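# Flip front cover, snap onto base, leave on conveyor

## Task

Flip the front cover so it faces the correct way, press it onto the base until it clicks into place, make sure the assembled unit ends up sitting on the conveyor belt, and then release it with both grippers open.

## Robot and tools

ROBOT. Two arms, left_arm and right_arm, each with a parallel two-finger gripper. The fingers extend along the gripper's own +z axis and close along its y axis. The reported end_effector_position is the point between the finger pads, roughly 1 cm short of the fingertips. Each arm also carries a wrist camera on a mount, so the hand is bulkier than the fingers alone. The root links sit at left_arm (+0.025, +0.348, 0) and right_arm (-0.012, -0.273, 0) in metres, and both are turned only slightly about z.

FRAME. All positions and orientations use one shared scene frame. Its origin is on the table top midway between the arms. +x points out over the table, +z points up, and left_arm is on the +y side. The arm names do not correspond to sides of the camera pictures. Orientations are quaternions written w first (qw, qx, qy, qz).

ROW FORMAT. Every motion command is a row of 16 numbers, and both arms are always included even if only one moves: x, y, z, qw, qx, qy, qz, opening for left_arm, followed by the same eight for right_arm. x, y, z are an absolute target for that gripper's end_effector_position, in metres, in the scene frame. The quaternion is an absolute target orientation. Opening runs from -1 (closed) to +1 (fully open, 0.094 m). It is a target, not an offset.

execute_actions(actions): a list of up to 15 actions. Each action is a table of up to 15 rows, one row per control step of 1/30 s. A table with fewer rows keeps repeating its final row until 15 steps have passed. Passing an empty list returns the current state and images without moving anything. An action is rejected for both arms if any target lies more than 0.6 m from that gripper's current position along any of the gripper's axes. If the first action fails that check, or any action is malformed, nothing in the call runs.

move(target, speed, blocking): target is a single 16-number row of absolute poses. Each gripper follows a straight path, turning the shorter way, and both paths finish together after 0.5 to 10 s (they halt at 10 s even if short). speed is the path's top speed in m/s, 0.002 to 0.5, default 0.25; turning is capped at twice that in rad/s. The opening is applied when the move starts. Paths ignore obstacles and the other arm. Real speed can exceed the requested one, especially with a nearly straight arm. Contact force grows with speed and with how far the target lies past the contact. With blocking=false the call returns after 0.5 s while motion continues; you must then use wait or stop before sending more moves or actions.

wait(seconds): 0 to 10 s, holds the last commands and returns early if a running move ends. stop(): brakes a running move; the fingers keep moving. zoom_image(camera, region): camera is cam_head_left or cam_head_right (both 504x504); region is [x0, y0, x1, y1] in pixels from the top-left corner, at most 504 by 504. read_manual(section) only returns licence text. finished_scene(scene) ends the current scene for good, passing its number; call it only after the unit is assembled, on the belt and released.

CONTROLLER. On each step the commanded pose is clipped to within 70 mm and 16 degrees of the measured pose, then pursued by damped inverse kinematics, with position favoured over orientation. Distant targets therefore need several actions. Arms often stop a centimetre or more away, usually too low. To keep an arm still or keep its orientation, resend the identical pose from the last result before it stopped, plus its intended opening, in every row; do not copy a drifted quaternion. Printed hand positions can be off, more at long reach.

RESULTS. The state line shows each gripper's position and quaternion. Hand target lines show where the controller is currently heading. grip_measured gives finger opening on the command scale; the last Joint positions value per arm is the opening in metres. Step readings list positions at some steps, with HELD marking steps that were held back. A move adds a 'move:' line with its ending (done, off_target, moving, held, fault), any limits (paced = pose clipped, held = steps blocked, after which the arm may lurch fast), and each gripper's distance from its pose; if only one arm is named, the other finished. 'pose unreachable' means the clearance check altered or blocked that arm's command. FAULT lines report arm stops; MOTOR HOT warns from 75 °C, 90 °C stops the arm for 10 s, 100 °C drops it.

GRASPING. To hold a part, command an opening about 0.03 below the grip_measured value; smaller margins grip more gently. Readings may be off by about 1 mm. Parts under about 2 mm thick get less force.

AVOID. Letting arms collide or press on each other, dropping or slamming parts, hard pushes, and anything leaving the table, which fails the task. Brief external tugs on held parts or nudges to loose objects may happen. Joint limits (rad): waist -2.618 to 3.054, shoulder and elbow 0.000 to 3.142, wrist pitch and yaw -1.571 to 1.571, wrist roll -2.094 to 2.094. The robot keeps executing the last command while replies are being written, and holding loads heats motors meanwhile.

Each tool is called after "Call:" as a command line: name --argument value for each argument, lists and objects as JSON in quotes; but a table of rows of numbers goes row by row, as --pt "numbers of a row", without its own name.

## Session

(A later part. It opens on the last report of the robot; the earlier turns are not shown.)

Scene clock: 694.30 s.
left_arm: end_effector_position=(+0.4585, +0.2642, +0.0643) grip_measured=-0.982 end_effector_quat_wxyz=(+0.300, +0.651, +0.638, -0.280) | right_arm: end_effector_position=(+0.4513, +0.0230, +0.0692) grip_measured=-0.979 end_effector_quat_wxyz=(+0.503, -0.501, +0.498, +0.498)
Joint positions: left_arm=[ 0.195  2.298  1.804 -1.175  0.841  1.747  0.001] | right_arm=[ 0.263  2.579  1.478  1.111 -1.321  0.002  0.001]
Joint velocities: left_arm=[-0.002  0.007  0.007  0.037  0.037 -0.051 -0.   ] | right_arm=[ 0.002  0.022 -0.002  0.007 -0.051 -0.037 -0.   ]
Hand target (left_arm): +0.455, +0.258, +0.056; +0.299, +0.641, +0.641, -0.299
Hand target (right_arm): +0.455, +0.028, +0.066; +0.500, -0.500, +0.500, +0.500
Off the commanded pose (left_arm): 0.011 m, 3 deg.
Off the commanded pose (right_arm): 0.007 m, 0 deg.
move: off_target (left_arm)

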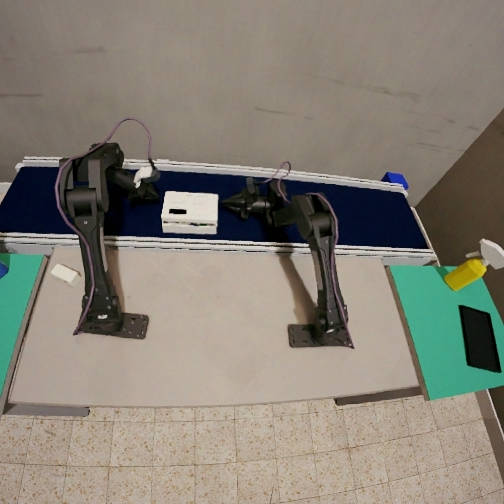

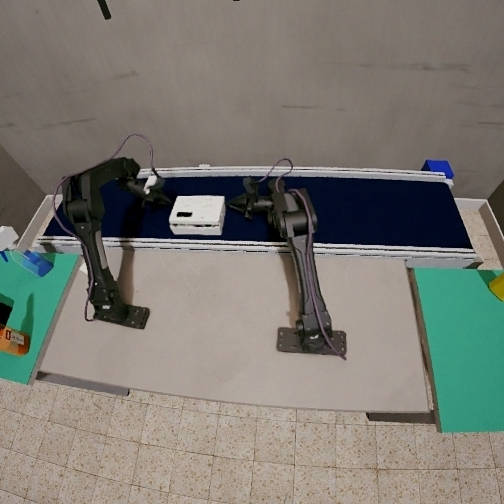

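Call:
execute_actions --actions '[[[0.457,0.248,0.062,0.299,0.641,0.641,-0.299,-1, 0.457,0.036,0.064,-0.5,0.5,-0.5,-0.5,-1]],[[0.457,0.24,0.064,0.299,0.641,0.641,-0.299,-1, 0.457,0.044,0.064,-0.5,0.5,-0.5,-0.5,-1]],[[0.457,0.232,0.066,0.299,0.641,0.641,-0.299,-1, 0.457,0.052,0.066,-0.5,0.5,-0.5,-0.5,-1]],[[0.457,0.226,0.07,0.299,0.641,0.641,-0.299,-1, 0.457,0.06,0.07,-0.5,0.5,-0.5,-0.5,-1]],[[0.457,0.226,0.08,0.299,0.641,0.641,-0.299,-1, 0.457,0.06,0.078,-0.5,0.5,-0.5,-0.5,-1]],[[0.457,0.226,0.09,0.299,0.641,0.641,-0.299,-1, 0.457,0.06,0.086,-0.5,0.5,-0.5,-0.5,-1]],[[0.457,0.226,0.10,0.299,0.641,0.641,-0.299,-1, 0.457,0.06,0.094,-0.5,0.5,-0.5,-0.5,-1]]]'

Call:
zoom_image --camera "cam_head_left" --region '[150, 180, 230, 245]'

Call:
zoom_image --camera "cam_head_right" --region '[158, 180, 238, 245]'

Scene clock: 707.43 s.
left_arm: end_effector_position=(+0.4590, +0.2499, +0.0760) grip_measured=-0.982 end_effector_quat_wxyz=(+0.275, +0.642, +0.660, -0.275) | right_arm: end_effector_position=(+0.4635, +0.0394, +0.0740) grip_measured=-0.979 end_effector_quat_wxyz=(+0.500, -0.485, +0.519, +0.496)
Joint positions: left_arm=[ 0.149  2.268  1.826 -1.181  0.798  1.632  0.001] | right_arm=[ 0.292  2.578  1.531  1.019 -1.256  0.003  0.001]
Joint velocities: left_arm=[-0.012  0.007 -0.027  0.007  0.022  0.007  0.001] | right_arm=[-0.002 -0.002  0.017  0.007 -0.022  0.022  0.001]
Hand target (left_arm): +0.457, +0.227, +0.100; +0.299, +0.641, +0.641, -0.298
Hand target (right_arm): +0.456, +0.059, +0.094; +0.500, -0.500, +0.500, +0.500
Off the commanded pose (left_arm): 0.034 m, 4 deg.
Off the commanded pose (right_arm): 0.029 m, 3 deg.
Step readings (end_effector_position; steps 1 to 15: 1st action; 16 to 30: 2nd action; 31 to 45: 3rd action; 46 to 60: 4th action; 61 to 75: 5th action; 76 to 90: 6th action; 91 to 105: 7th action):
0: left_arm (+0.4587, +0.2642, +0.0643) | right_arm (+0.4514, +0.0230, +0.0692)
1: left_arm (+0.4587, +0.2634, +0.0642) | right_arm (+0.4518, +0.0237, +0.0692)
2: left_arm (+0.4586, +0.2621, +0.0642) | right_arm (+0.4530, +0.0249, +0.0694)
4: left_arm (+0.4581, +0.2580, +0.0642) | right_arm (+0.4537, +0.0280, +0.0693)
8: left_arm (+0.4573, +0.2518, +0.0645) | right_arm (+0.4522, +0.0324, +0.0689)
15: left_arm (+0.4577, +0.2517, +0.0645) | right_arm (+0.4526, +0.0326, +0.0685)
16: left_arm (+0.4579, +0.2512, +0.0644) | right_arm (+0.4530, +0.0331, +0.0688)
17: left_arm (+0.4584, +0.2504, +0.0644) | right_arm (+0.4535, +0.0339, +0.0690)
19: left_arm (+0.4587, +0.2483, +0.0642) | right_arm (+0.4538, +0.0363, +0.0695)
23: left_arm (+0.4594, +0.2484, +0.0639) | right_arm (+0.4544, +0.0365, +0.0694)
30: left_arm (+0.4597, +0.2484, +0.0639) | right_arm (+0.4546, +0.0365, +0.0694)
31: left_arm (+0.4598, +0.2480, +0.0638) | right_arm (+0.4546, +0.0369, +0.0693)
32: left_arm (+0.4601, +0.2480, +0.0636) | right_arm (+0.4550, +0.0369, +0.0692)
34: left_arm (+0.4607, +0.2480, +0.0634) | right_arm (+0.4555, +0.0369, +0.0693)
38: left_arm (+0.4614, +0.2481, +0.0632) | right_arm (+0.4560, +0.0369, +0.0693)
45: left_arm (+0.4618, +0.2481, +0.0632) | right_arm (+0.4562, +0.0369, +0.0693)
46: left_arm (+0.4618, +0.2477, +0.0630) | right_arm (+0.4564, +0.0375, +0.0697)
47: left_arm (+0.4621, +0.2479, +0.0626) | right_arm (+0.4577, +0.0377, +0.0700)
49: left_arm (+0.4625, +0.2482, +0.0621) | right_arm (+0.4597, +0.0379, +0.0707)
53: left_arm (+0.4630, +0.2486, +0.0616) | right_arm (+0.4617, +0.0381, +0.0709)
60: left_arm (+0.4631, +0.2484, +0.0613) | right_arm (+0.4625, +0.0381, +0.0702)
61: left_arm (+0.4632, +0.2485, +0.0619) | right_arm (+0.4626, +0.0381, +0.0699)
62: left_arm (+0.4632, +0.2488, +0.0620) | right_arm (+0.4626, +0.0383, +0.0696)
64: left_arm (+0.4631, +0.2492, +0.0622) | right_arm (+0.4626, +0.0386, +0.0692)
68: left_arm (+0.4630, +0.2495, +0.0622) | right_arm (+0.4626, +0.0388, +0.0692)
75: left_arm (+0.4630, +0.2493, +0.0621) | right_arm (+0.4627, +0.0388, +0.0692)
76: left_arm (+0.4628, +0.2494, +0.0624) | right_arm (+0.4627, +0.0388, +0.0690)
77: left_arm (+0.4623, +0.2494, +0.0629) | right_arm (+0.4627, +0.0388, +0.0689)
79: left_arm (+0.4616, +0.2495, +0.0646) | right_arm (+0.4627, +0.0388, +0.0687)
83: left_arm (+0.4607, +0.2495, +0.0669) | right_arm (+0.4627, +0.0388, +0.0684)
90: left_arm (+0.4603, +0.2495, +0.0671) | right_arm (+0.4627, +0.0388, +0.0683)
91: left_arm (+0.4601, +0.2495, +0.0676) | right_arm (+0.4628, +0.0388, +0.0690)
92: left_arm (+0.4597, +0.2496, +0.0683) | right_arm (+0.4628, +0.0390, +0.0694)
94: left_arm (+0.4595, +0.2498, +0.0705) | right_arm (+0.4630, +0.0393, +0.0714)
98: left_arm (+0.4594, +0.2499, +0.0747) | right_arm (+0.4634, +0.0394, +0.0747)
105: end_effector_position above

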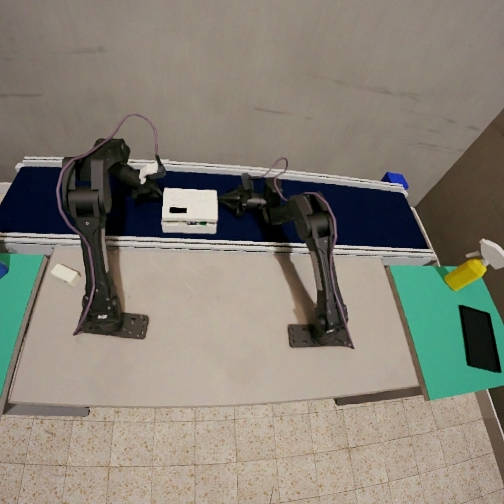

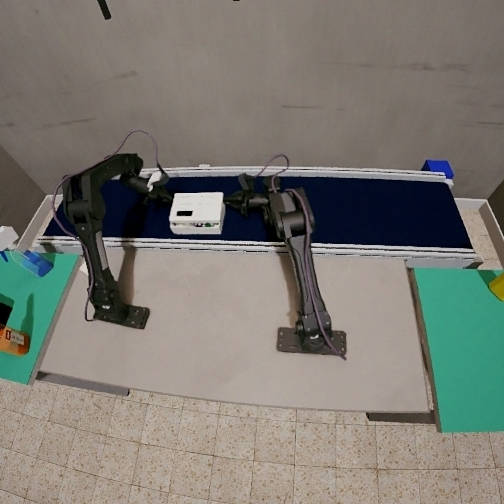

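Region (150, 180, 230, 245) of cam_head_left's 504x504 image, scaled by 6.300, with more detail than that image has; it fills the top 410 rows of this view, and the rest is white.

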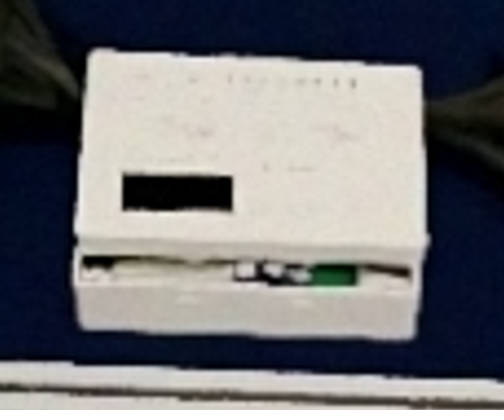

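Region (158, 180, 238, 245) of cam_head_right's 504x504 image, scaled by 6.300, with more detail than that image has; it fills the top 410 rows of this view, and the rest is white.

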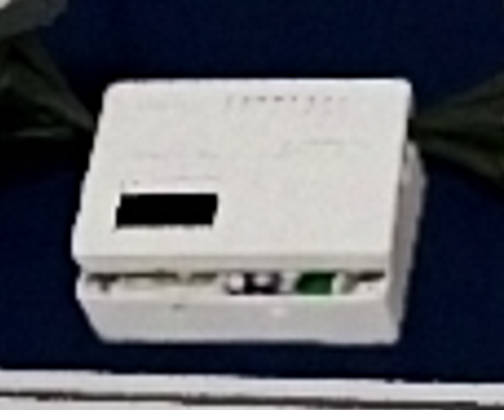

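Raising the right side a little and pulling the cover toward −x.

Call:
execute_actions --actions '[[[0.457,0.226,0.10,0.299,0.641,0.641,-0.299,-1, 0.455,0.06,0.103,-0.5,0.5,-0.5,-0.5,-1]],[[0.453,0.226,0.098,0.299,0.641,0.641,-0.299,-1, 0.449,0.06,0.103,-0.5,0.5,-0.5,-0.5,-1]],[[0.449,0.226,0.096,0.299,0.641,0.641,-0.299,-1, 0.443,0.06,0.101,-0.5,0.5,-0.5,-0.5,-1]],[[0.445,0.226,0.094,0.299,0.641,0.641,-0.299,-1, 0.438,0.06,0.099,-0.5,0.5,-0.5,-0.5,-1]],[[0.442,0.226,0.092,0.299,0.641,0.641,-0.299,-1, 0.433,0.06,0.097,-0.5,0.5,-0.5,-0.5,-1]]]'

Call:
zoom_image --camera "cam_head_left" --region '[150, 180, 230, 245]'

Call:
zoom_image --camera "cam_head_right" --region '[158, 180, 238, 245]'

Scene clock: 721.17 s.
left_arm: end_effector_position=(+0.4474, +0.2510, +0.0760) grip_measured=-0.982 end_effector_quat_wxyz=(+0.270, +0.644, +0.662, -0.271) | right_arm: end_effector_position=(+0.4491, +0.0409, +0.0839) grip_measured=-0.979 end_effector_quat_wxyz=(+0.500, -0.484, +0.520, +0.495)
Joint positions: left_arm=[ 0.149  2.22   1.754 -1.158  0.783  1.632  0.001] | right_arm=[ 0.304  2.513  1.443  1.04  -1.241  0.003  0.001]
Joint velocities: left_arm=[-0.022 -0.017  0.012  0.022 -0.095 -0.007  0.001] | right_arm=[ 0.007  0.002  0.002  0.037 -0.022  0.022 -0.001]
Hand target (left_arm): +0.442, +0.227, +0.092; +0.297, +0.641, +0.641, -0.299
Hand target (right_arm): +0.433, +0.060, +0.097; +0.500, -0.500, +0.500, +0.500
Off the commanded pose (left_arm): 0.030 m, 5 deg.
Off the commanded pose (right_arm): 0.028 m, 3 deg.
Step readings (end_effector_position; steps 1 to 15: 1st action; 16 to 30: 2nd action; 31 to 45: 3rd action; 46 to 60: 4th action; 61 to 75: 5th action):
0: left_arm (+0.4587, +0.2500, +0.0759) | right_arm (+0.4635, +0.0394, +0.0737)
1: left_arm (+0.4587, +0.2500, +0.0759) | right_arm (+0.4636, +0.0394, +0.0743)
2: left_arm (+0.4587, +0.2500, +0.0758) | right_arm (+0.4637, +0.0396, +0.0752)
4: left_arm (+0.4586, +0.2502, +0.0757) | right_arm (+0.4639, +0.0399, +0.0793)
8: left_arm (+0.4585, +0.2504, +0.0755) | right_arm (+0.4644, +0.0400, +0.0874)
15: left_arm (+0.4584, +0.2504, +0.0755) | right_arm (+0.4646, +0.0400, +0.0880)
16: left_arm (+0.4584, +0.2504, +0.0755) | right_arm (+0.4646, +0.0402, +0.0880)
17: left_arm (+0.4584, +0.2505, +0.0754) | right_arm (+0.4646, +0.0404, +0.0880)
19: left_arm (+0.4583, +0.2507, +0.0751) | right_arm (+0.4646, +0.0406, +0.0880)
23: left_arm (+0.4583, +0.2509, +0.0750) | right_arm (+0.4647, +0.0407, +0.0880)
30: left_arm (+0.4583, +0.2510, +0.0749) | right_arm (+0.4647, +0.0409, +0.0880)
31: left_arm (+0.4581, +0.2510, +0.0752) | right_arm (+0.4642, +0.0408, +0.0880)
32: left_arm (+0.4572, +0.2509, +0.0757) | right_arm (+0.4624, +0.0407, +0.0876)
34: left_arm (+0.4560, +0.2510, +0.0774) | right_arm (+0.4598, +0.0410, +0.0877)
38: left_arm (+0.4562, +0.2513, +0.0808) | right_arm (+0.4589, +0.0410, +0.0880)
45: left_arm (+0.4563, +0.2513, +0.0810) | right_arm (+0.4589, +0.0410, +0.0884)
46: left_arm (+0.4560, +0.2513, +0.0807) | right_arm (+0.4585, +0.0410, +0.0882)
47: left_arm (+0.4546, +0.2512, +0.0800) | right_arm (+0.4570, +0.0409, +0.0877)
49: left_arm (+0.4518, +0.2511, +0.0788) | right_arm (+0.4548, +0.0411, +0.0867)
53: left_arm (+0.4504, +0.2512, +0.0777) | right_arm (+0.4538, +0.0410, +0.0855)
60: left_arm (+0.4503, +0.2512, +0.0779) | right_arm (+0.4539, +0.0410, +0.0860)
61: left_arm (+0.4500, +0.2512, +0.0775) | right_arm (+0.4535, +0.0410, +0.0858)
62: left_arm (+0.4493, +0.2511, +0.0773) | right_arm (+0.4521, +0.0410, +0.0854)
64: left_arm (+0.4477, +0.2510, +0.0767) | right_arm (+0.4500, +0.0410, +0.0843)
68: left_arm (+0.4473, +0.2510, +0.0759) | right_arm (+0.4491, +0.0409, +0.0835)
75: end_effector_position above

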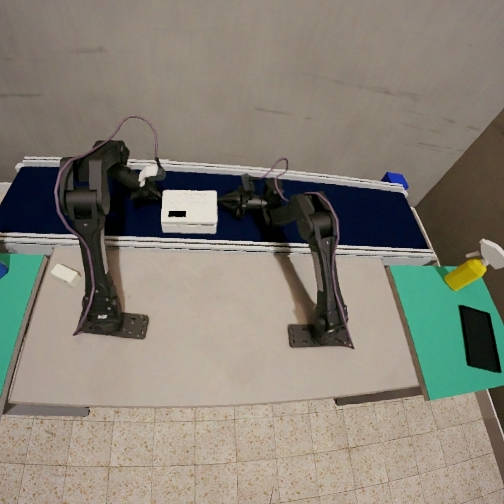

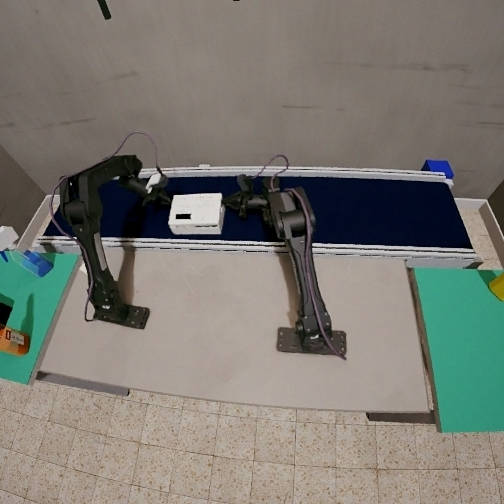

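Region (150, 180, 230, 245) of cam_head_left's 504x504 image, scaled by 6.300, with more detail than that image has; it fills the top 410 rows of this view, and the rest is white.

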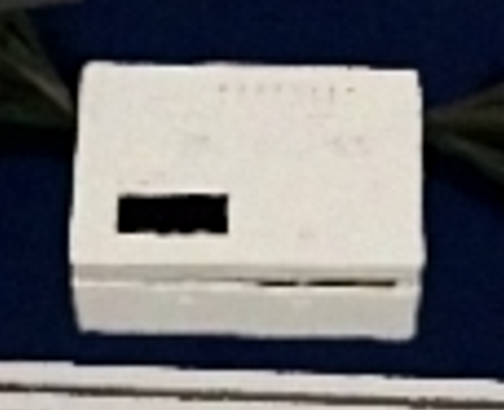

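Region (158, 180, 238, 245) of cam_head_right's 504x504 image, scaled by 6.300, with more detail than that image has; it fills the top 410 rows of this view, and the rest is white.

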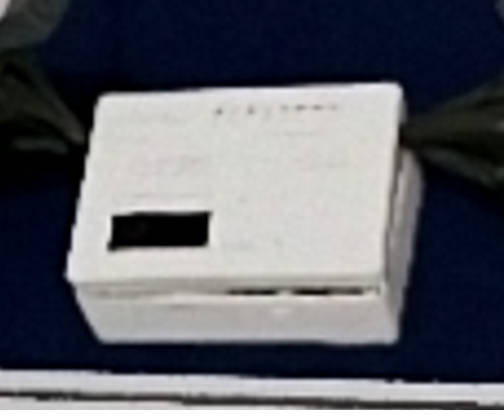

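A bit more pull on the right, then lower and release.

Call:
execute_actions --actions '[[[0.441,0.226,0.09,0.299,0.641,0.641,-0.299,-1, 0.428,0.06,0.095,-0.5,0.5,-0.5,-0.5,-1]],[[0.441,0.226,0.08,0.299,0.641,0.641,-0.299,-1, 0.428,0.06,0.08,-0.5,0.5,-0.5,-0.5,-1]],[[0.441,0.226,0.072,0.299,0.641,0.641,-0.299,-1, 0.428,0.06,0.07,-0.5,0.5,-0.5,-0.5,-1]],[[0.443,0.24,0.07,0.299,0.641,0.641,-0.299,-1, 0.435,0.05,0.07,-0.5,0.5,-0.5,-0.5,-1]],[[0.445,0.255,0.07,0.299,0.641,0.641,-0.299,-1, 0.44,0.036,0.07,-0.5,0.5,-0.5,-0.5,-1]],[[0.445,0.27,0.07,0.299,0.641,0.641,-0.299,-1, 0.44,0.02,0.07,-0.5,0.5,-0.5,-0.5,-1]]]'

Call:
zoom_image --camera "cam_head_left" --region '[150, 180, 230, 245]'

Call:
zoom_image --camera "cam_head_right" --region '[158, 180, 238, 245]'

Scene clock: 735.73 s.
left_arm: end_effector_position=(+0.4433, +0.2726, +0.0687) grip_measured=-0.982 end_effector_quat_wxyz=(+0.295, +0.643, +0.646, -0.288) | right_arm: end_effector_position=(+0.4428, +0.0201, +0.0755) grip_measured=-0.979 end_effector_quat_wxyz=(+0.504, -0.499, +0.500, +0.497)
Joint positions: left_arm=[ 0.22   2.256  1.746 -1.2    0.841  1.766  0.001] | right_arm=[ 0.261  2.536  1.416  1.129 -1.316  0.001  0.001]
Joint velocities: left_arm=[ 0.002 -0.002  0.012 -0.022 -0.022  0.022 -0.   ] | right_arm=[ 0.002  0.012 -0.012  0.051 -0.066  0.007  0.   ]
Hand target (left_arm): +0.445, +0.270, +0.070; +0.299, +0.640, +0.641, -0.298
Hand target (right_arm): +0.440, +0.020, +0.070; +0.500, -0.500, +0.500, +0.500
Off the commanded pose (left_arm): 0.003 m, 1 deg.
Off the commanded pose (right_arm): 0.006 m, 1 deg.
Step readings (end_effector_position; steps 1 to 15: 1st action; 16 to 30: 2nd action; 31 to 45: 3rd action; 46 to 60: 4th action; 61 to 75: 5th action; 76 to 90: 6th action):
0: left_arm (+0.4474, +0.2510, +0.0760) | right_arm (+0.4491, +0.0409, +0.0840)
1: left_arm (+0.4473, +0.2510, +0.0757) | right_arm (+0.4487, +0.0408, +0.0835)
2: left_arm (+0.4473, +0.2510, +0.0753) | right_arm (+0.4474, +0.0408, +0.0832)
4: left_arm (+0.4467, +0.2510, +0.0741) | right_arm (+0.4451, +0.0410, +0.0821)
8: left_arm (+0.4466, +0.2510, +0.0733) | right_arm (+0.4439, +0.0408, +0.0810)
15: left_arm (+0.4467, +0.2510, +0.0732) | right_arm (+0.4439, +0.0409, +0.0815)
16: left_arm (+0.4468, +0.2510, +0.0723) | right_arm (+0.4440, +0.0409, +0.0819)
17: left_arm (+0.4469, +0.2510, +0.0712) | right_arm (+0.4438, +0.0410, +0.0824)
19: left_arm (+0.4464, +0.2511, +0.0686) | right_arm (+0.4437, +0.0412, +0.0835)
23: left_arm (+0.4463, +0.2512, +0.0673) | right_arm (+0.4436, +0.0414, +0.0851)
30: left_arm (+0.4464, +0.2512, +0.0670) | right_arm (+0.4436, +0.0414, +0.0861)
31: left_arm (+0.4464, +0.2512, +0.0663) | right_arm (+0.4436, +0.0414, +0.0860)
32: left_arm (+0.4465, +0.2511, +0.0658) | right_arm (+0.4436, +0.0414, +0.0860)
34: left_arm (+0.4465, +0.2510, +0.0645) | right_arm (+0.4434, +0.0413, +0.0851)
38: left_arm (+0.4466, +0.2509, +0.0639) | right_arm (+0.4432, +0.0413, +0.0837)
45: left_arm (+0.4467, +0.2509, +0.0637) | right_arm (+0.4433, +0.0413, +0.0845)
46: left_arm (+0.4469, +0.2517, +0.0639) | right_arm (+0.4433, +0.0409, +0.0845)
47: left_arm (+0.4471, +0.2519, +0.0643) | right_arm (+0.4427, +0.0409, +0.0839)
49: left_arm (+0.4475, +0.2522, +0.0652) | right_arm (+0.4419, +0.0409, +0.0816)
53: left_arm (+0.4477, +0.2518, +0.0662) | right_arm (+0.4410, +0.0408, +0.0760)
60: left_arm (+0.4478, +0.2519, +0.0665) | right_arm (+0.4406, +0.0408, +0.0756)
61: left_arm (+0.4475, +0.2528, +0.0667) | right_arm (+0.4404, +0.0400, +0.0756)
62: left_arm (+0.4466, +0.2530, +0.0673) | right_arm (+0.4396, +0.0396, +0.0756)
64: left_arm (+0.4450, +0.2551, +0.0676) | right_arm (+0.4386, +0.0388, +0.0756)
68: left_arm (+0.4426, +0.2575, +0.0656) | right_arm (+0.4373, +0.0383, +0.0755)
75: left_arm (+0.4419, +0.2570, +0.0669) | right_arm (+0.4364, +0.0383, +0.0755)
76: left_arm (+0.4424, +0.2581, +0.0679) | right_arm (+0.4363, +0.0371, +0.0755)
77: left_arm (+0.4433, +0.2597, +0.0689) | right_arm (+0.4363, +0.0354, +0.0755)
79: left_arm (+0.4453, +0.2656, +0.0699) | right_arm (+0.4387, +0.0296, +0.0755)
83: left_arm (+0.4457, +0.2728, +0.0696) | right_arm (+0.4434, +0.0206, +0.0755)
90: end_effector_position above

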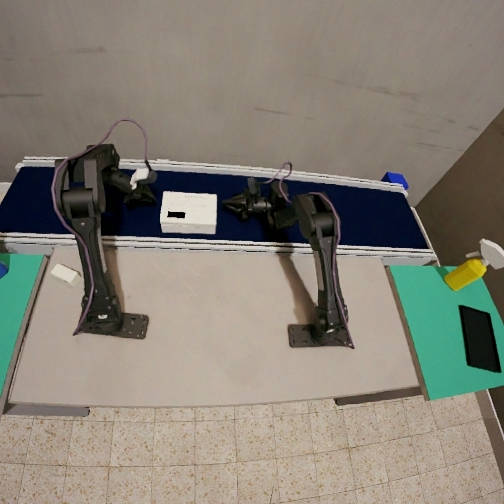

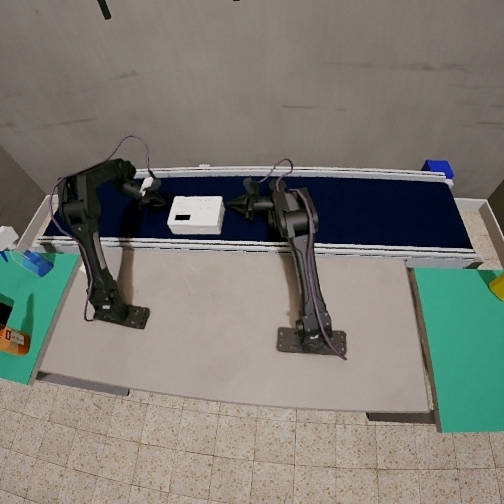

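Region (150, 180, 230, 245) of cam_head_left's 504x504 image, scaled by 6.300, with more detail than that image has; it fills the top 410 rows of this view, and the rest is white.

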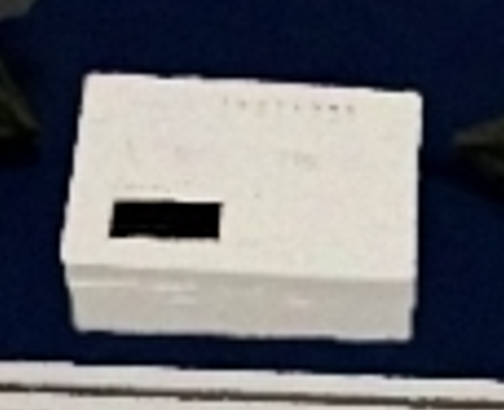

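Region (158, 180, 238, 245) of cam_head_right's 504x504 image, scaled by 6.300, with more detail than that image has; it fills the top 410 rows of this view, and the rest is white.

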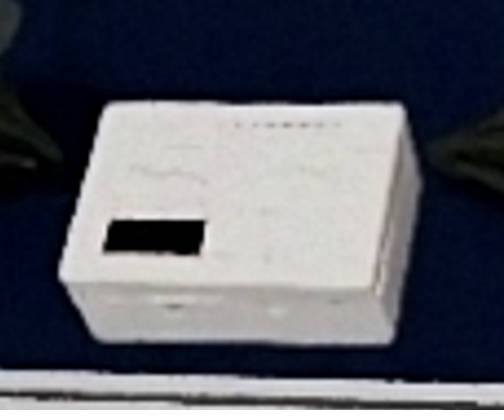

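Aligned. Pressing down toward the far side.

Call:
move --target '[0.43,0.22,0.13,0,0.3,0.954,0,0.6, 0.40,-0.06,0.10,-0.5,0.5,-0.5,-0.5,-1]' --speed 0.25

Call:
move --target '[0.445,0.145,0.105,0,0,1,0,0.6, 0.40,-0.06,0.10,-0.5,0.5,-0.5,-0.5,-1]' --speed 0.2

Call:
move --target '[0.445,0.145,0.055,0,0,1,0,0.6, 0.40,-0.06,0.10,-0.5,0.5,-0.5,-0.5,-1]' --speed 0.02

Call:
zoom_image --camera "cam_head_right" --region '[158, 180, 238, 245]'

Scene clock: 750.97 s.
left_arm: end_effector_position=(+0.4303, +0.2195, +0.1314) grip_measured=+0.598 end_effector_quat_wxyz=(+0.003, +0.306, +0.952, -0.003) | right_arm: end_effector_position=(+0.4033, -0.0561, +0.0942) grip_measured=-0.979 end_effector_quat_wxyz=(+0.499, -0.499, +0.501, +0.501)
Joint positions: left_arm=[-0.224  2.203  2.156 -1.518  0.007  0.315  0.075] | right_arm=[ 0.106  2.361  1.137  1.221 -1.481  0.001  0.001]
Joint velocities: left_arm=[ 0.002  0.012  0.002  0.037  0.022 -0.081  0.   ] | right_arm=[ 0.007  0.007  0.022  0.051 -0.037 -0.022  0.   ]
Hand target (left_arm): +0.431, +0.220, +0.130; -0.003, +0.301, +0.954, +0.001
Hand target (right_arm): +0.399, -0.059, +0.101; +0.500, -0.500, +0.500, +0.500
Off the commanded pose (left_arm): 0.002 m, 1 deg.
Off the commanded pose (right_arm): 0.008 m, 0 deg.
move: done

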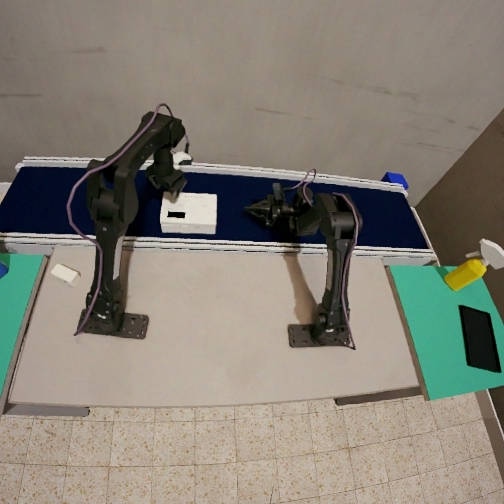

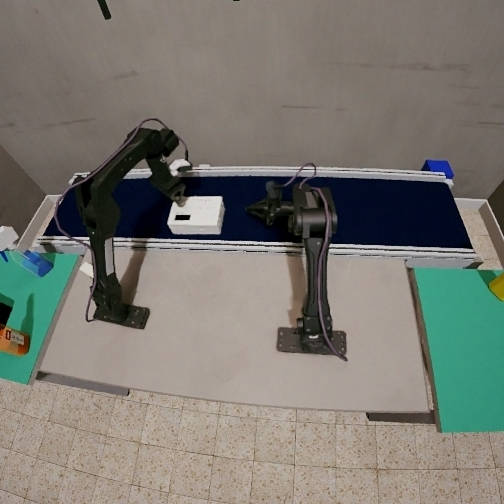

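Scene clock: 753.07 s.
left_arm: end_effector_position=(+0.4448, +0.1460, +0.1059) grip_measured=+0.598 end_effector_quat_wxyz=(+0.006, +0.005, +1.000, -0.006) | right_arm: end_effector_position=(+0.4029, -0.0561, +0.0942) grip_measured=-0.979 end_effector_quat_wxyz=(+0.498, -0.500, +0.500, +0.502)
Joint positions: left_arm=[-0.366  2.411  2.408 -1.552  0.007 -0.439  0.075] | right_arm=[ 0.106  2.361  1.137  1.221 -1.483  0.001  0.001]
Joint velocities: left_arm=[-0.002 -0.017 -0.007  0.022  0.051 -0.007  0.   ] | right_arm=[-0.007 -0.012  0.002 -0.022  0.037 -0.007 -0.   ]
Hand target (left_arm): +0.445, +0.145, +0.104; +0.004, +0.000, +1.000, -0.001
Hand target (right_arm): +0.400, -0.060, +0.100; +0.500, -0.500, +0.500, +0.500
Off the commanded pose (left_arm): 0.001 m, 1 deg.
Off the commanded pose (right_arm): 0.008 m, 0 deg.
joint sent to its limit (left arm) — the command would take joint 4 (wrist pitch) past its lower limit, so that joint was sent only as far as its limit.
move: done

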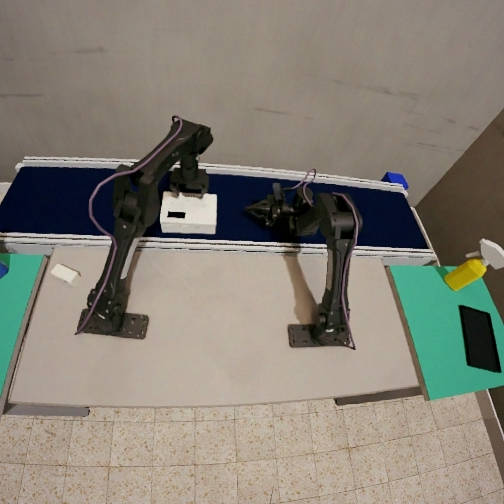

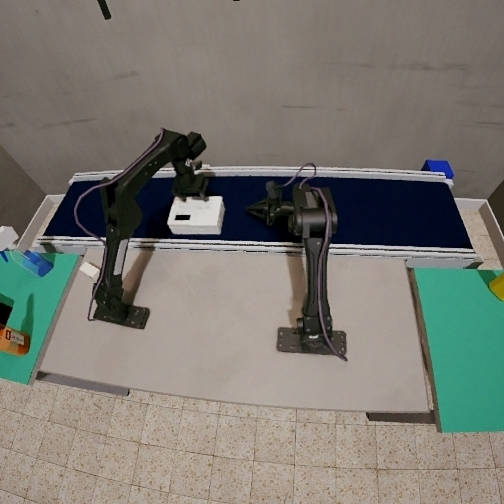

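Scene clock: 755.83 s.
left_arm: end_effector_position=(+0.4432, +0.1469, +0.0845) grip_measured=+0.598 end_effector_quat_wxyz=(+0.014, +0.003, +1.000, -0.005) | right_arm: end_effector_position=(+0.4029, -0.0561, +0.0942) grip_measured=-0.979 end_effector_quat_wxyz=(+0.498, -0.500, +0.500, +0.502)
Joint positions: left_arm=[-0.369  2.351  2.217 -1.407 -0.004 -0.447  0.075] | right_arm=[ 0.106  2.361  1.137  1.221 -1.483  0.001  0.001]
Joint velocities: left_arm=[ 0.012 -0.002  0.002  0.007 -0.022  0.066 -0.001] | right_arm=[-0.007 -0.012 -0.012  0.022 -0.051 -0.007 -0.   ]
Hand target (left_arm): +0.443, +0.146, +0.056; -0.001, +0.000, +1.000, +0.001
Hand target (right_arm): +0.400, -0.060, +0.100; +0.500, -0.500, +0.500, +0.500
Off the commanded pose (left_arm): 0.030 m, 2 deg.
Off the commanded pose (right_arm): 0.008 m, 0 deg.
move: off_target (left_arm)

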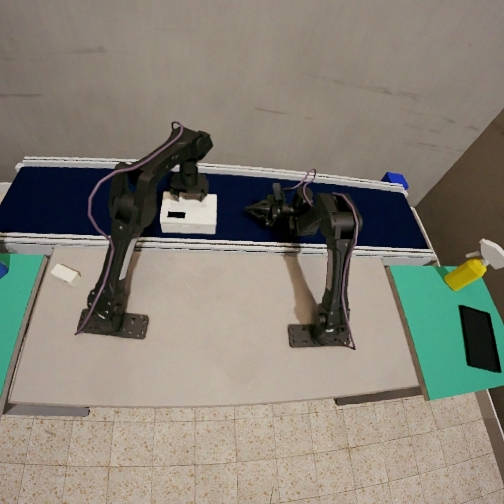

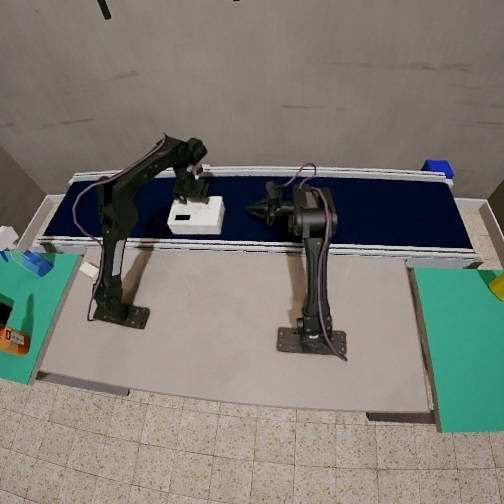

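Region (158, 180, 238, 245) of cam_head_right's 504x504 image, scaled by 6.300, with more detail than that image has; it fills the top 410 rows of this view, and the rest is white.

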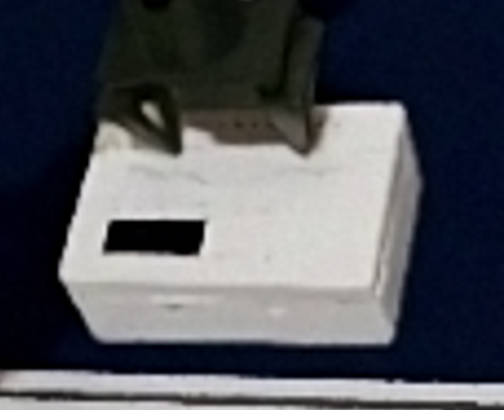

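Not seated yet; pressing harder with a slight pull.

Call:
execute_actions --actions '[[[0.44,0.145,0.045,0,0,1,0,0.6, 0.40,-0.06,0.10,-0.5,0.5,-0.5,-0.5,-1]],[[0.435,0.145,0.035,0,0,1,0,0.6, 0.40,-0.06,0.10,-0.5,0.5,-0.5,-0.5,-1]],[[0.43,0.145,0.025,0,0,1,0,0.6, 0.40,-0.06,0.10,-0.5,0.5,-0.5,-0.5,-1]],[[0.43,0.145,0.015,0,0,1,0,0.6, 0.40,-0.06,0.10,-0.5,0.5,-0.5,-0.5,-1]]]'

Call:
zoom_image --camera "cam_head_right" --region '[158, 180, 238, 245]'

Scene clock: 763.63 s.
left_arm: end_effector_position=(+0.4419, +0.1469, +0.0827) grip_measured=+0.598 end_effector_quat_wxyz=(+0.064, +0.004, +0.998, -0.009) | right_arm: end_effector_position=(+0.4029, -0.0561, +0.0942) grip_measured=-0.979 end_effector_quat_wxyz=(+0.498, -0.500, +0.500, +0.502)
Joint positions: left_arm=[-0.385  2.222  1.984 -1.211 -0.042 -0.458  0.075] | right_arm=[ 0.106  2.361  1.137  1.221 -1.483  0.001  0.001]
Joint velocities: left_arm=[-0.007  0.012  0.017  0.037 -0.095  0.051 -0.001] | right_arm=[-0.012 -0.002  0.002  0.022  0.037 -0.022 -0.   ]
Hand target (left_arm): +0.424, +0.148, +0.020; -0.002, -0.001, +1.000, +0.001
Hand target (right_arm): +0.400, -0.060, +0.100; +0.500, -0.500, +0.500, +0.500
Off the commanded pose (left_arm): 0.069 m, 7 deg.
Off the commanded pose (right_arm): 0.008 m, 0 deg.
Step readings (end_effector_position; steps 1 to 15: 1st action; 16 to 30: 2nd action; 31 to 45: 3rd action; 46 to 60: 4th action):
0: left_arm (+0.4433, +0.1469, +0.0845) | right_arm (+0.4029, -0.0561, +0.0942)
1: left_arm (+0.4429, +0.1470, +0.0840) | right_arm (+0.4029, -0.0561, +0.0942)
2: left_arm (+0.4426, +0.1469, +0.0840) | right_arm (+0.4029, -0.0561, +0.0942)
4: left_arm (+0.4427, +0.1469, +0.0840) | right_arm (+0.4029, -0.0561, +0.0942)
8: left_arm (+0.4428, +0.1469, +0.0839) | right_arm (+0.4029, -0.0561, +0.0942)
15: left_arm (+0.4428, +0.1468, +0.0838) | right_arm (+0.4029, -0.0561, +0.0942)
16: left_arm (+0.4426, +0.1469, +0.0834) | right_arm (+0.4029, -0.0561, +0.0942)
17: left_arm (+0.4423, +0.1469, +0.0833) | right_arm (+0.4029, -0.0561, +0.0942)
19: left_arm (+0.4424, +0.1469, +0.0832) | right_arm (+0.4029, -0.0561, +0.0942)
23: left_arm (+0.4425, +0.1470, +0.0833) | right_arm (+0.4029, -0.0561, +0.0942)
30: left_arm (+0.4425, +0.1469, +0.0834) | right_arm (+0.4029, -0.0561, +0.0942)
31: left_arm (+0.4420, +0.1471, +0.0827) | right_arm (+0.4029, -0.0561, +0.0942)
32: left_arm (+0.4420, +0.1469, +0.0829) | right_arm (+0.4029, -0.0561, +0.0942)
34: left_arm (+0.4420, +0.1468, +0.0831) | right_arm (+0.4029, -0.0561, +0.0942)
38: left_arm (+0.4421, +0.1469, +0.0830) | right_arm (+0.4029, -0.0561, +0.0942)
45: left_arm (+0.4421, +0.1469, +0.0830) | right_arm (+0.4029, -0.0561, +0.0942)
46: left_arm (+0.4420, +0.1470, +0.0825) | right_arm (+0.4029, -0.0561, +0.0942)
47: left_arm (+0.4420, +0.1470, +0.0825) | right_arm (+0.4029, -0.0561, +0.0942)
49: left_arm (+0.4420, +0.1469, +0.0827) | right_arm (+0.4029, -0.0561, +0.0942)
53: left_arm (+0.4420, +0.1470, +0.0827) | right_arm (+0.4029, -0.0561, +0.0942)
60: end_effector_position above

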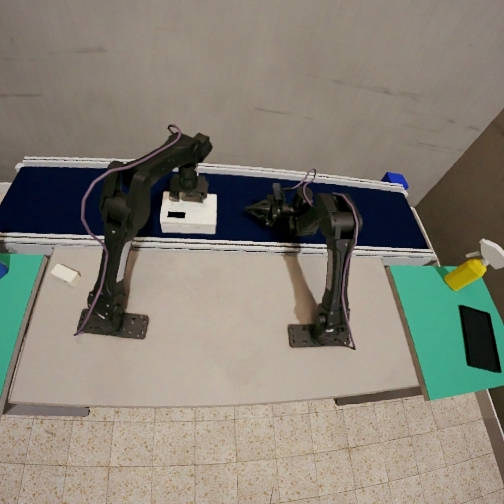

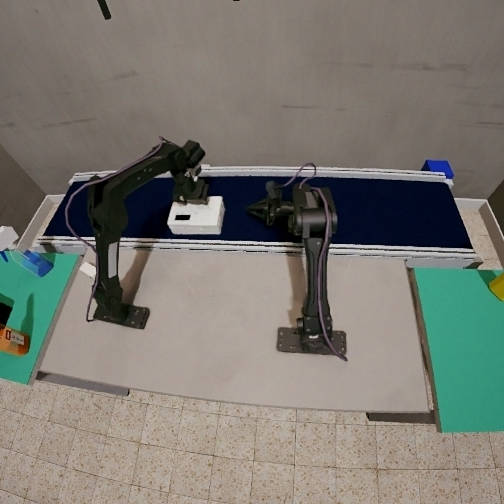

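Region (158, 180, 238, 245) of cam_head_right's 504x504 image, scaled by 6.300, with more detail than that image has; it fills the top 410 rows of this view, and the rest is white.

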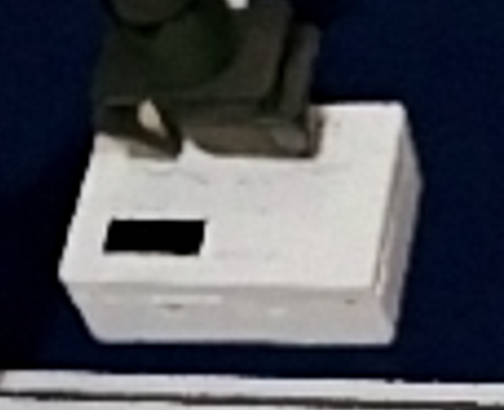

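Call:
move --target '[0.41,0.15,0.11,0,0,1,0,0.6, 0.40,-0.06,0.10,-0.5,0.5,-0.5,-0.5,-1]' --speed 0.1

Call:
move --target '[0.375,0.15,0.095,0,0,1,0,0.6, 0.40,-0.06,0.10,-0.5,0.5,-0.5,-0.5,-1]' --speed 0.1

Call:
move --target '[0.365,0.15,0.04,0,0,1,0,0.6, 0.40,-0.06,0.10,-0.5,0.5,-0.5,-0.5,-1]' --speed 0.03

Call:
zoom_image --camera "cam_head_right" --region '[158, 180, 238, 245]'

Scene clock: 772.63 s.
left_arm: end_effector_position=(+0.4119, +0.1553, +0.1118) grip_measured=+0.598 end_effector_quat_wxyz=(+0.007, +0.001, +1.000, +0.001) | right_arm: end_effector_position=(+0.4029, -0.0561, +0.0942) grip_measured=-0.979 end_effector_quat_wxyz=(+0.498, -0.500, +0.500, +0.502)
Joint positions: left_arm=[-0.385  2.216  2.097 -1.44  -0.008 -0.466  0.075] | right_arm=[ 0.106  2.361  1.137  1.221 -1.483  0.001  0.001]
Joint velocities: left_arm=[-0.012 -0.017 -0.012 -0.007 -0.051 -0.022 -0.   ] | right_arm=[-0.007 -0.002 -0.007 -0.037  0.022  0.037  0.001]
Hand target (left_arm): +0.410, +0.150, +0.110; +0.001, +0.000, +1.000, -0.001
Hand target (right_arm): +0.400, -0.060, +0.100; +0.500, -0.500, +0.500, +0.500
Off the commanded pose (left_arm): 0.006 m, 1 deg.
Off the commanded pose (right_arm): 0.008 m, 0 deg.
move: done

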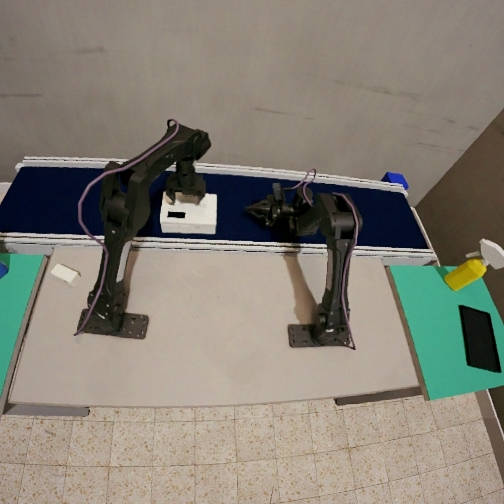

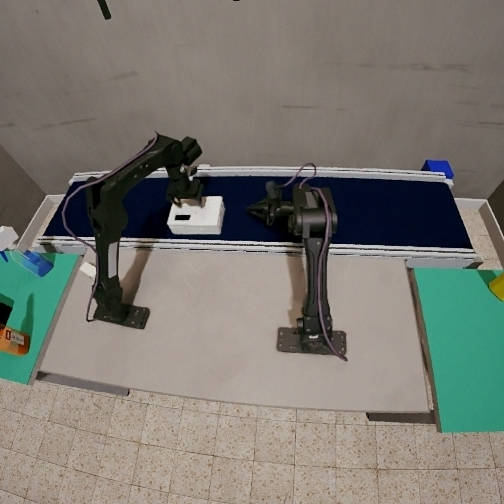

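Scene clock: 773.60 s.
left_arm: end_effector_position=(+0.3762, +0.1520, +0.0913) grip_measured=+0.598 end_effector_quat_wxyz=(-0.008, +0.004, +1.000, +0.008) | right_arm: end_effector_position=(+0.4029, -0.0561, +0.0942) grip_measured=-0.979 end_effector_quat_wxyz=(+0.498, -0.500, +0.500, +0.502)
Joint positions: left_arm=[-0.432  2.108  1.845 -1.329 -0.006 -0.507  0.075] | right_arm=[ 0.106  2.361  1.137  1.221 -1.483  0.001  0.001]
Joint velocities: left_arm=[-0.002  0.007 -0.027 -0.037  0.066 -0.022 -0.   ] | right_arm=[-0.012  0.007 -0.012  0.007 -0.037  0.051 -0.001]
Hand target (left_arm): +0.375, +0.150, +0.095; -0.000, -0.000, +1.000, +0.000
Hand target (right_arm): +0.400, -0.060, +0.100; +0.500, -0.500, +0.500, +0.500
Off the commanded pose (left_arm): 0.004 m, 1 deg.
Off the commanded pose (right_arm): 0.008 m, 0 deg.
move: done

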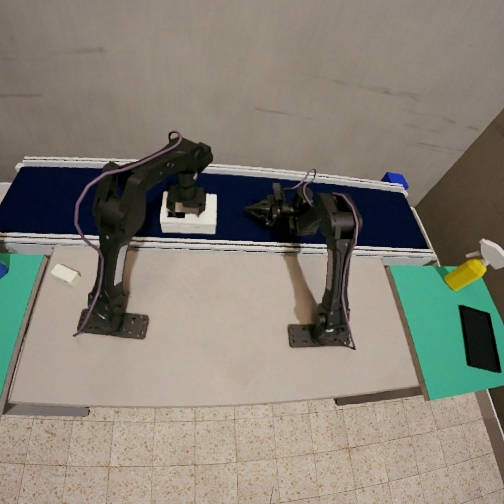

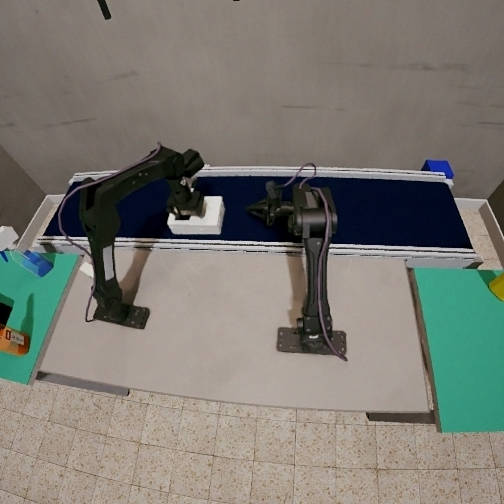

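Scene clock: 775.57 s.
left_arm: end_effector_position=(+0.3726, +0.1537, +0.0771) grip_measured=+0.598 end_effector_quat_wxyz=(+0.031, +0.003, +1.000, -0.000) | right_arm: end_effector_position=(+0.4029, -0.0561, +0.0942) grip_measured=-0.979 end_effector_quat_wxyz=(+0.498, -0.500, +0.500, +0.502)
Joint positions: left_arm=[-0.444  2.019  1.654 -1.153 -0.031 -0.519  0.075] | right_arm=[ 0.106  2.361  1.137  1.221 -1.483  0.001  0.001]
Joint velocities: left_arm=[-0.007  0.002 -0.007 -0.037 -0.007 -0.066 -0.001] | right_arm=[-0.007  0.002 -0.007  0.007  0.007 -0.022 -0.001]
Hand target (left_arm): +0.362, +0.152, +0.042; -0.001, -0.000, +1.000, +0.001
Hand target (right_arm): +0.400, -0.060, +0.100; +0.500, -0.500, +0.500, +0.500
Off the commanded pose (left_arm): 0.038 m, 4 deg.
Off the commanded pose (right_arm): 0.008 m, 0 deg.
move: off_target (left_arm)

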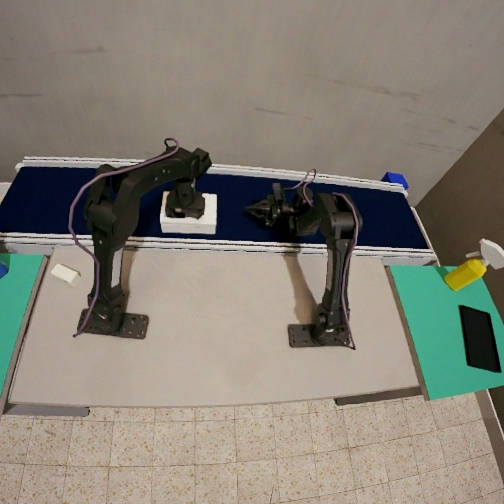

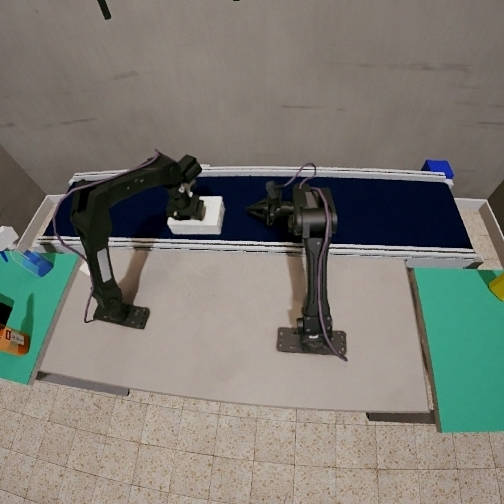

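Region (158, 180, 238, 245) of cam_head_right's 504x504 image, scaled by 6.300, with more detail than that image has; it fills the top 410 rows of this view, and the rest is white.

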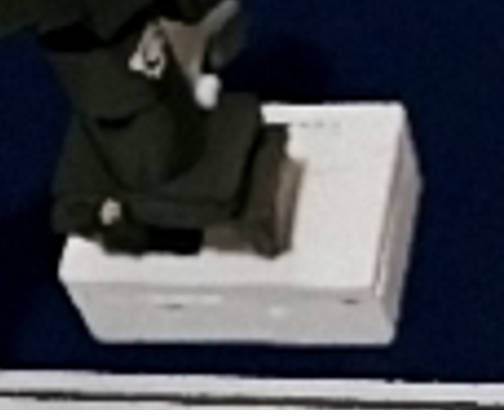

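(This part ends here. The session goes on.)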